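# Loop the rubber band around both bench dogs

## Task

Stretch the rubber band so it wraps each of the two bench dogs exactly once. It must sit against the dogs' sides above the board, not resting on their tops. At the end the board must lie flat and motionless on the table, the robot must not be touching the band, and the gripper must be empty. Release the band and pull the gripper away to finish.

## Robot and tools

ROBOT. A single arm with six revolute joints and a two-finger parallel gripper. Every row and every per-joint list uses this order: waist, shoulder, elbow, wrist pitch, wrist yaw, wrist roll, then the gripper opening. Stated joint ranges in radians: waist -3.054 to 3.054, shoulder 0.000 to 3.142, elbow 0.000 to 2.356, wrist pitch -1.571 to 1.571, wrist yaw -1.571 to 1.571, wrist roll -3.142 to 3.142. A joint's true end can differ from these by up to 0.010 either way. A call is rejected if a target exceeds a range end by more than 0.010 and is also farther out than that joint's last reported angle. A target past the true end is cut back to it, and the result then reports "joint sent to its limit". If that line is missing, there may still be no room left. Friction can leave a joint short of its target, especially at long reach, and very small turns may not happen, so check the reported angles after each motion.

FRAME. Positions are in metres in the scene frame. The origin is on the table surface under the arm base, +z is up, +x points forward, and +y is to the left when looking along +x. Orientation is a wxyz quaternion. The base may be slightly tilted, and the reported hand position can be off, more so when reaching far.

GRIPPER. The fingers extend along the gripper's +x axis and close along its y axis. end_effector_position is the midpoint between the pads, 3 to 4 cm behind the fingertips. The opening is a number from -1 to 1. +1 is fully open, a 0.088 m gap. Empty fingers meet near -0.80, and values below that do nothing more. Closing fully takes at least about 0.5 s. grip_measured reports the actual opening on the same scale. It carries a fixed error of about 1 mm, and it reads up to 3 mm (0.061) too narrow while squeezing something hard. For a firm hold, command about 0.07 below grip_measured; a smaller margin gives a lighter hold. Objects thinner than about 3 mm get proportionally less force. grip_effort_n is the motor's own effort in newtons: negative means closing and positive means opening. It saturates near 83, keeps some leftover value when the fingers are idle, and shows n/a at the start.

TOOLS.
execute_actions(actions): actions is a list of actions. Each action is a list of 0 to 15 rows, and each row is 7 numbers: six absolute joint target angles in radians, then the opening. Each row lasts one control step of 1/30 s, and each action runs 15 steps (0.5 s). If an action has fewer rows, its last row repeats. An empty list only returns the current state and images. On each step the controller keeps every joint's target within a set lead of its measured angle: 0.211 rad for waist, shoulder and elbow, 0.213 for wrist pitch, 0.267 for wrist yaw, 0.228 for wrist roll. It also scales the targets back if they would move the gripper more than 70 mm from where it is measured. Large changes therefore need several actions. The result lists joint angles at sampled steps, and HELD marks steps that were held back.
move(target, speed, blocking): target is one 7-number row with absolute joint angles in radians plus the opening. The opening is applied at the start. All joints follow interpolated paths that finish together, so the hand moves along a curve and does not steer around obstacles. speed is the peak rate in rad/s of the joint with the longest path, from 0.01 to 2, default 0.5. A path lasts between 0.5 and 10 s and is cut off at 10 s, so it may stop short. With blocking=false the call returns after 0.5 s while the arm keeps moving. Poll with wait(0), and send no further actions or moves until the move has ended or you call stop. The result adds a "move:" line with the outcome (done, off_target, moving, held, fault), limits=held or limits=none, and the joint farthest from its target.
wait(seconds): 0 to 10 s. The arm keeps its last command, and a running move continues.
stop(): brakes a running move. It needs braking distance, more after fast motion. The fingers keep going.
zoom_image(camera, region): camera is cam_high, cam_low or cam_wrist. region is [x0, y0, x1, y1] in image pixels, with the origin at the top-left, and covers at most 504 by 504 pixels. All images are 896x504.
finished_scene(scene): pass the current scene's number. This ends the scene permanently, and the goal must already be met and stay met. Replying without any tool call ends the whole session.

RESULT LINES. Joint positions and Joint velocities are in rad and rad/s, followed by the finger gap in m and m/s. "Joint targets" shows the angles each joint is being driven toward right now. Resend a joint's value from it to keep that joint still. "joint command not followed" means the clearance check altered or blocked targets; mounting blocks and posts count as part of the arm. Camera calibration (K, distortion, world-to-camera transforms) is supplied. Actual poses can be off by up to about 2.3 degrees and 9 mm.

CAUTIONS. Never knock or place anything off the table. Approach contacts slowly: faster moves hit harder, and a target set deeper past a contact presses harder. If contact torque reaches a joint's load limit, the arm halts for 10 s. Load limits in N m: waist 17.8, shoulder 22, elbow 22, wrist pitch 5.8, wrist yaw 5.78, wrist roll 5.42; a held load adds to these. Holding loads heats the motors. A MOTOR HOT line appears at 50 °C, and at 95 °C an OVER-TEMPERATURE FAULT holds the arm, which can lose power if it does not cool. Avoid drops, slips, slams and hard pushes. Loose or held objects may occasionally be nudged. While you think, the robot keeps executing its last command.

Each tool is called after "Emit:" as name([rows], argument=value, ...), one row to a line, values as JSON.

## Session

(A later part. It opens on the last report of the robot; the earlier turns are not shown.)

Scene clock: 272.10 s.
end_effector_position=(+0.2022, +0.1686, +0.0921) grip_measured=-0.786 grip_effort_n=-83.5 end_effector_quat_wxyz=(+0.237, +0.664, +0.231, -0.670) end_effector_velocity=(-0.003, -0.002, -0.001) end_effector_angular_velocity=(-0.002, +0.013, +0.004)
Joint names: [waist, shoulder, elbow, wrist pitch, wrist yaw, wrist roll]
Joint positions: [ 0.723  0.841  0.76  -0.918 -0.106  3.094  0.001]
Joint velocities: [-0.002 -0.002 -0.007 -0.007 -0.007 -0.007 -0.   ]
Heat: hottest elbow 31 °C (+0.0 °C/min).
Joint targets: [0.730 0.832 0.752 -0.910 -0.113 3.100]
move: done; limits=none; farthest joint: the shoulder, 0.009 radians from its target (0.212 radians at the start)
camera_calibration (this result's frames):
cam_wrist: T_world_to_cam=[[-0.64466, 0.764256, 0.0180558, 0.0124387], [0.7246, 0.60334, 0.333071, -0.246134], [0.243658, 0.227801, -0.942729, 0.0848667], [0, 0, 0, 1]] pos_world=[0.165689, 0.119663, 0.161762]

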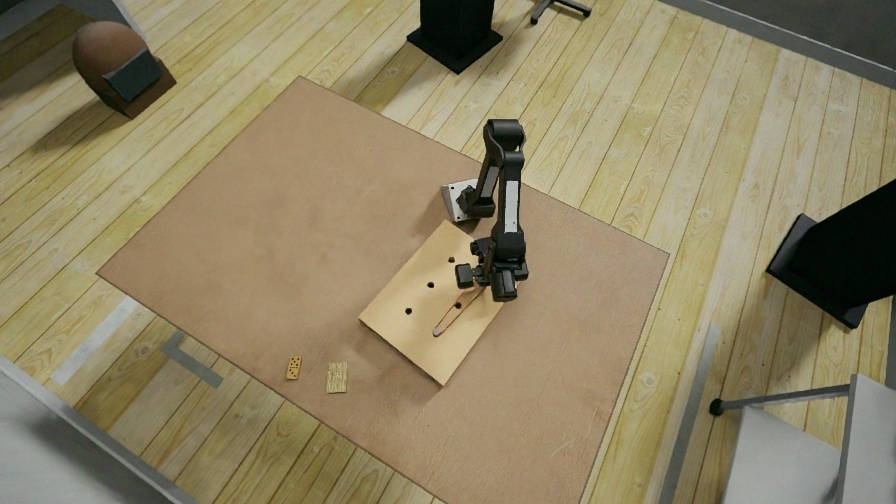

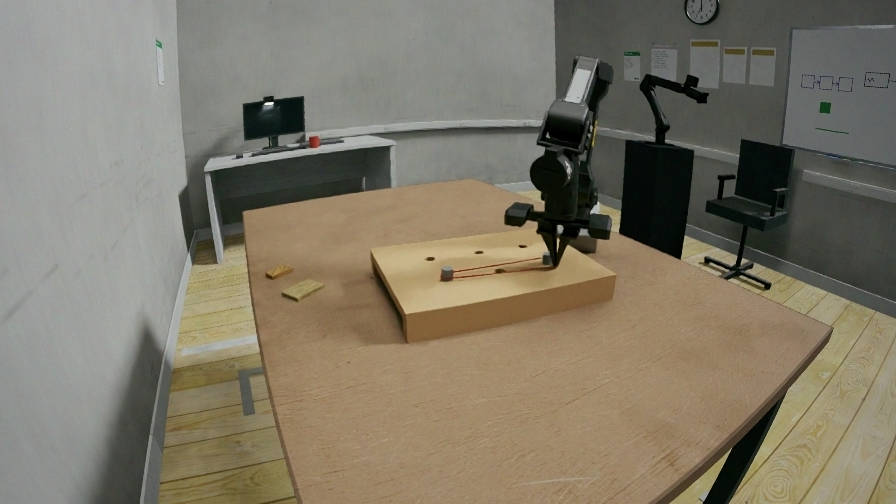

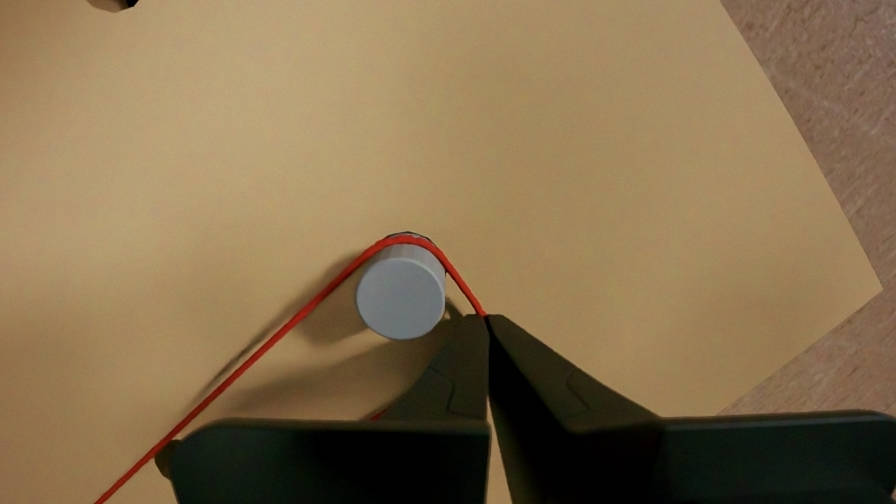

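Emit:
move(target=[0.508,0.985,0.862,-0.905,-0.23,3.13,-1], speed=0.25)

Emit:
execute_actions([
  [[0.508,0.985,0.862,-0.905,-0.23,3.13,-0.5]],
  [[0.49,0.965,0.902,-0.955,-0.24,3.13,-0.5]],
  [[0.45,0.94,0.96,-1.05,-0.26,3.1,-0.5]],
])

Emit:
zoom_image(camera="cam_low", region=[420, 200, 600, 300])

Scene clock: 278.07 s.
end_effector_position=(+0.2353, +0.1571, +0.0895) grip_measured=-0.786 grip_effort_n=-83.5 end_effector_quat_wxyz=(+0.160, +0.676, +0.163, -0.700) end_effector_velocity=(-0.002, +0.002, +0.001) end_effector_angular_velocity=(+0.018, +0.011, +0.004)
Joint names: [waist, shoulder, elbow, wrist pitch, wrist yaw, wrist roll]
Joint positions: [ 0.517  0.972  0.842 -0.921 -0.236  3.125  0.001]
Joint velocities: [-0.002 -0.002  0.002 -0.007 -0.022 -0.007 -0.   ]
Heat: hottest elbow 32 °C (+1.0 °C/min).
Joint targets: [0.508 0.985 0.862 -0.905 -0.230 3.130]
move: off_target; limits=none; farthest joint: the elbow, 0.020 radians from its target (0.102 radians at the start)
camera_calibration (this result's frames):
cam_wrist: T_world_to_cam=[[-0.467109, 0.88342, 0.0371172, -0.0196207], [0.844831, 0.433531, 0.313546, -0.262199], [0.260901, 0.177818, -0.948847, 0.0813406], [0, 0, 0, 1]] pos_world=[0.191127, 0.116541, 0.16012]

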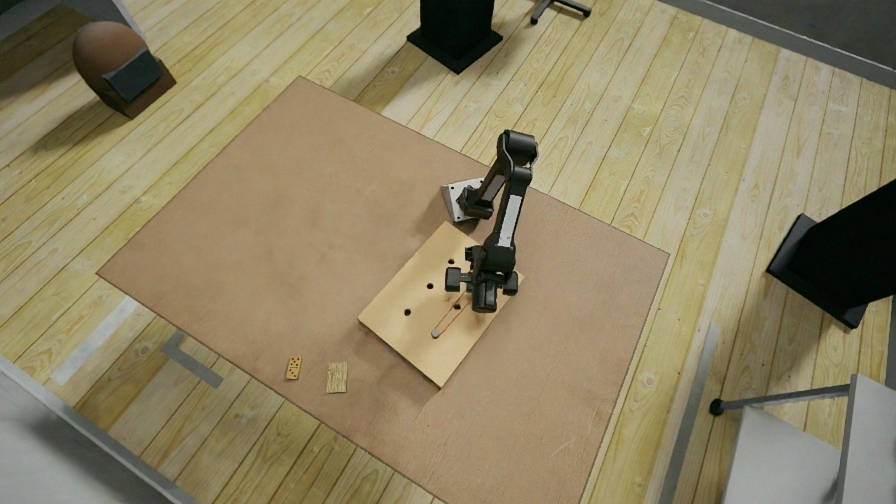

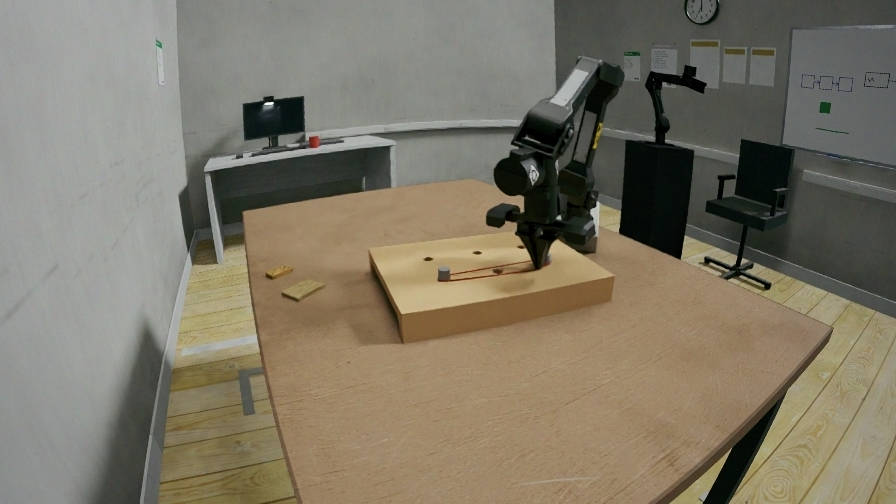

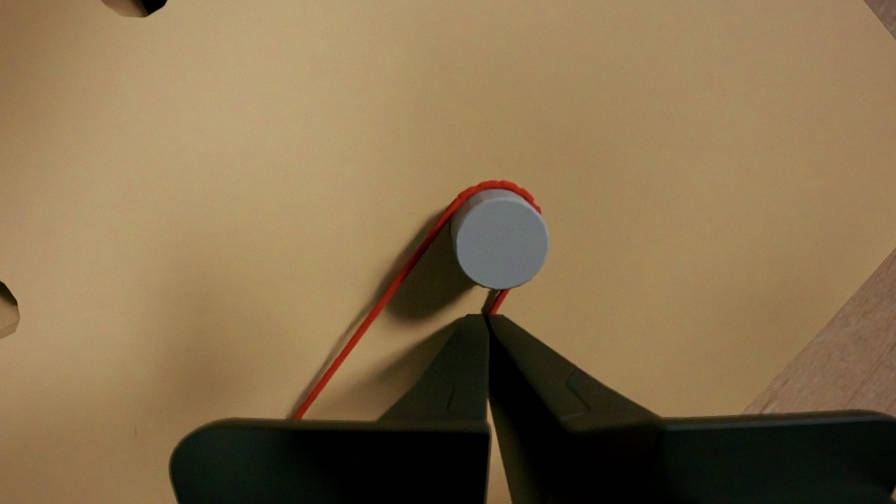

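Scene clock: 279.57 s.
end_effector_position=(+0.2463, +0.1581, +0.1227) grip_measured=-0.502 grip_effort_n=14.2 end_effector_quat_wxyz=(+0.151, +0.689, +0.150, -0.693) end_effector_velocity=(-0.008, -0.006, -0.001) end_effector_angular_velocity=(-0.025, +0.031, -0.009)
Joint names: [waist, shoulder, elbow, wrist pitch, wrist yaw, wrist roll]
Joint positions: [ 0.453  0.946  0.954 -1.046 -0.256  3.106  0.014]
Joint velocities: [-0.007 -0.002 -0.007 -0.037  0.007 -0.007  0.   ]
Heat: hottest elbow 32 °C (+1.0 °C/min).
Joint targets: [0.450 0.940 0.960 -1.050 -0.260 3.100]
Step readings (joint positions; steps 1 to 15: 1st action; 16 to 30: 2nd action; 31 to 45: 3rd action):
0: [0.517 0.972 0.842 -0.921 -0.236 3.125]
1: [0.517 0.972 0.842 -0.921 -0.236 3.125]
2: [0.516 0.972 0.842 -0.920 -0.236 3.125]
4: [0.513 0.973 0.848 -0.907 -0.233 3.125]
8: [0.510 0.973 0.858 -0.906 -0.233 3.125]
15: [0.510 0.973 0.858 -0.906 -0.233 3.125]
16: [0.509 0.973 0.862 -0.911 -0.233 3.125]
17: [0.504 0.973 0.869 -0.924 -0.233 3.125]
19: [0.498 0.973 0.882 -0.936 -0.233 3.125]
23: [0.494 0.973 0.895 -0.947 -0.236 3.125]
30: [0.493 0.973 0.895 -0.951 -0.236 3.125]
31: [0.488 0.971 0.902 -0.966 -0.241 3.125]
32: [0.479 0.971 0.913 -0.993 -0.245 3.122]
34: [0.465 0.959 0.931 -1.016 -0.249 3.115]
38: [0.456 0.946 0.953 -1.037 -0.255 3.108]
45: Joint positions above
camera_calibration (this result's frames):
cam_wrist: T_world_to_cam=[[-0.439599, 0.897905, 0.0227865, -0.0238928], [0.8489, 0.40705, 0.337164, -0.282019], [0.293466, 0.16756, -0.94117, 0.102389], [0, 0, 0, 1]] pos_world=[0.198855, 0.119093, 0.191997]

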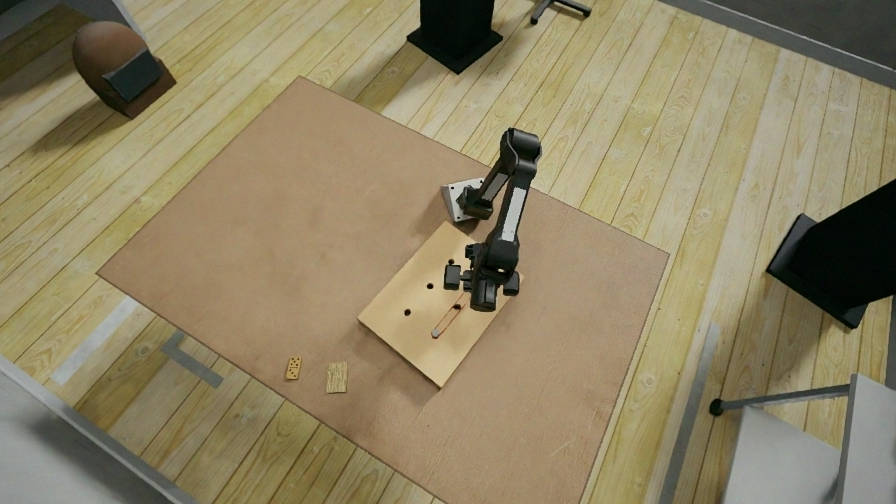

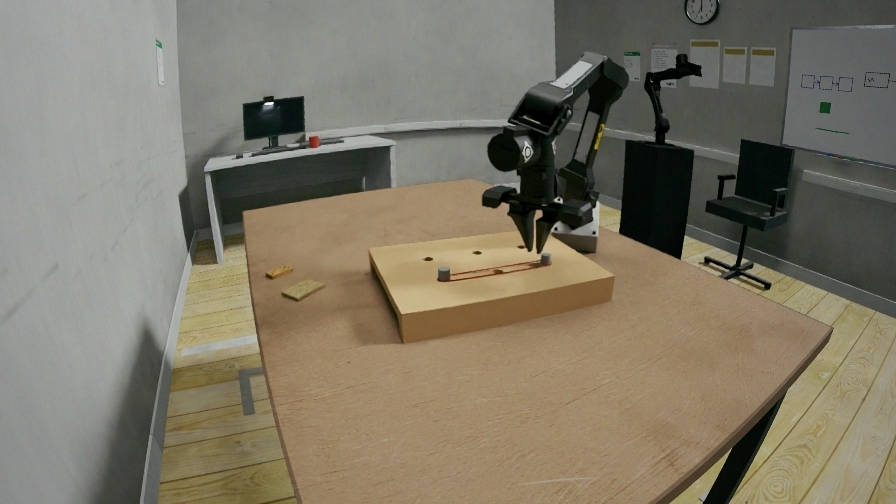

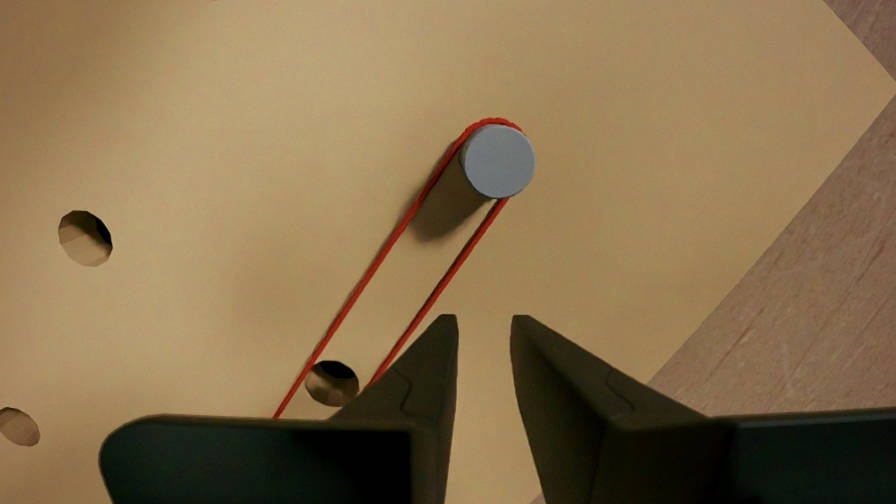

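Region (420, 200, 600, 300) of cam_low's 896x504 image, scaled by 2.800, with more detail than that image has.

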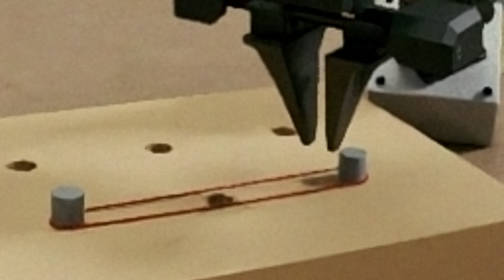

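Done. Move clear.

Emit:
move(target=[0.3,0.9,1.35,-1.2,-0.26,3.1,-0.5], speed=0.6)

Emit:
finished_scene(scene=1)

Scene clock: 283.47 s.
end_effector_position=(+0.3016, +0.1793, +0.2395) grip_measured=-0.502 grip_effort_n=13.7 end_effector_quat_wxyz=(+0.149, +0.793, +0.120, -0.578) end_effector_velocity=(-0.003, +0.002, -0.001) end_effector_angular_velocity=(+0.019, +0.013, -0.005)
Joint names: [waist, shoulder, elbow, wrist pitch, wrist yaw, wrist roll]
Joint positions: [ 0.303  0.904  1.343 -1.196 -0.257  3.105  0.014]
Joint velocities: [-0.002 -0.002 -0.002 -0.007 -0.022  0.007 -0.   ]
Heat: hottest elbow 32 °C (+1.0 °C/min).
Joint targets: [0.300 0.900 1.350 -1.200 -0.260 3.100]
move: done; limits=none; farthest joint: the elbow, 0.007 radians from its target (0.396 radians at the start)
camera_calibration (this result's frames):
cam_wrist: T_world_to_cam=[[-0.39267, 0.915957, -0.0826608, -0.0134149], [0.717253, 0.361259, 0.595853, -0.391076], [0.575638, 0.174685, -0.798828, 0.072127], [0, 0, 0, 1]] pos_world=[0.233714, 0.140968, 0.289532]

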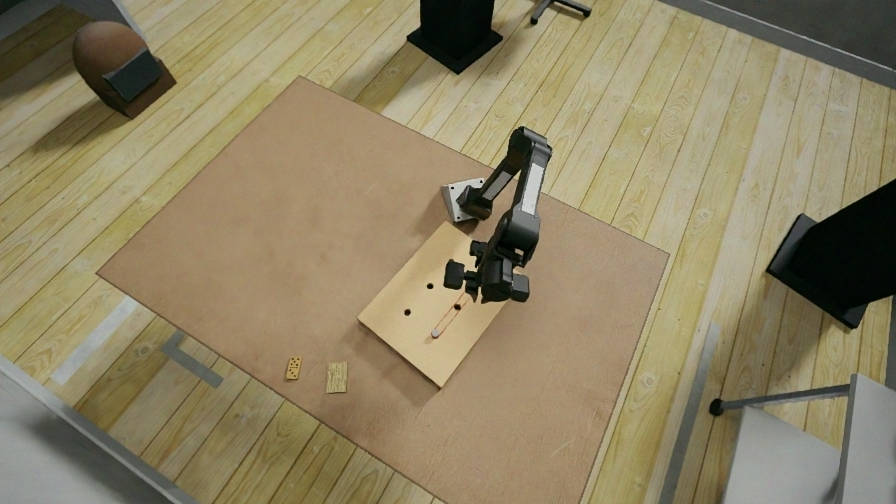

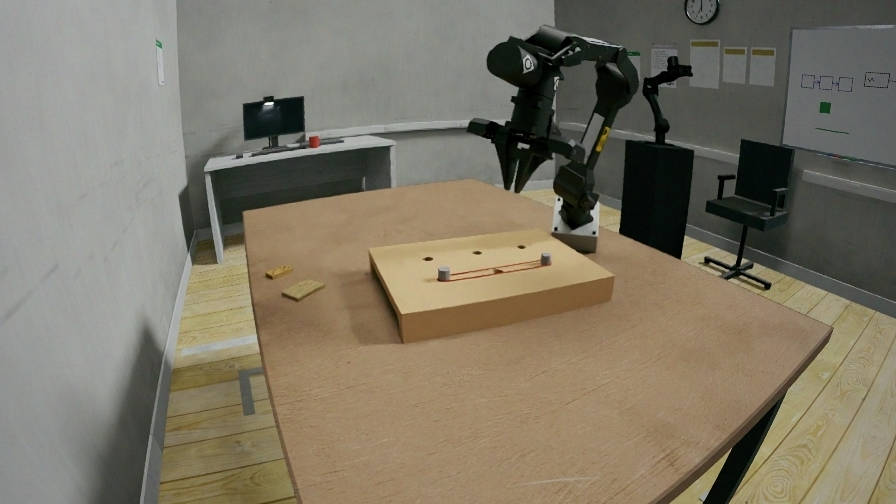

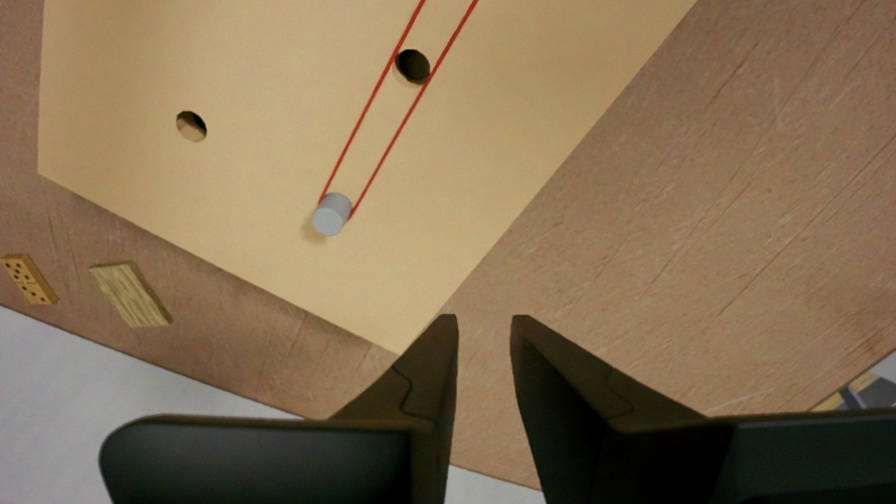

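The scene is finished: the task was done.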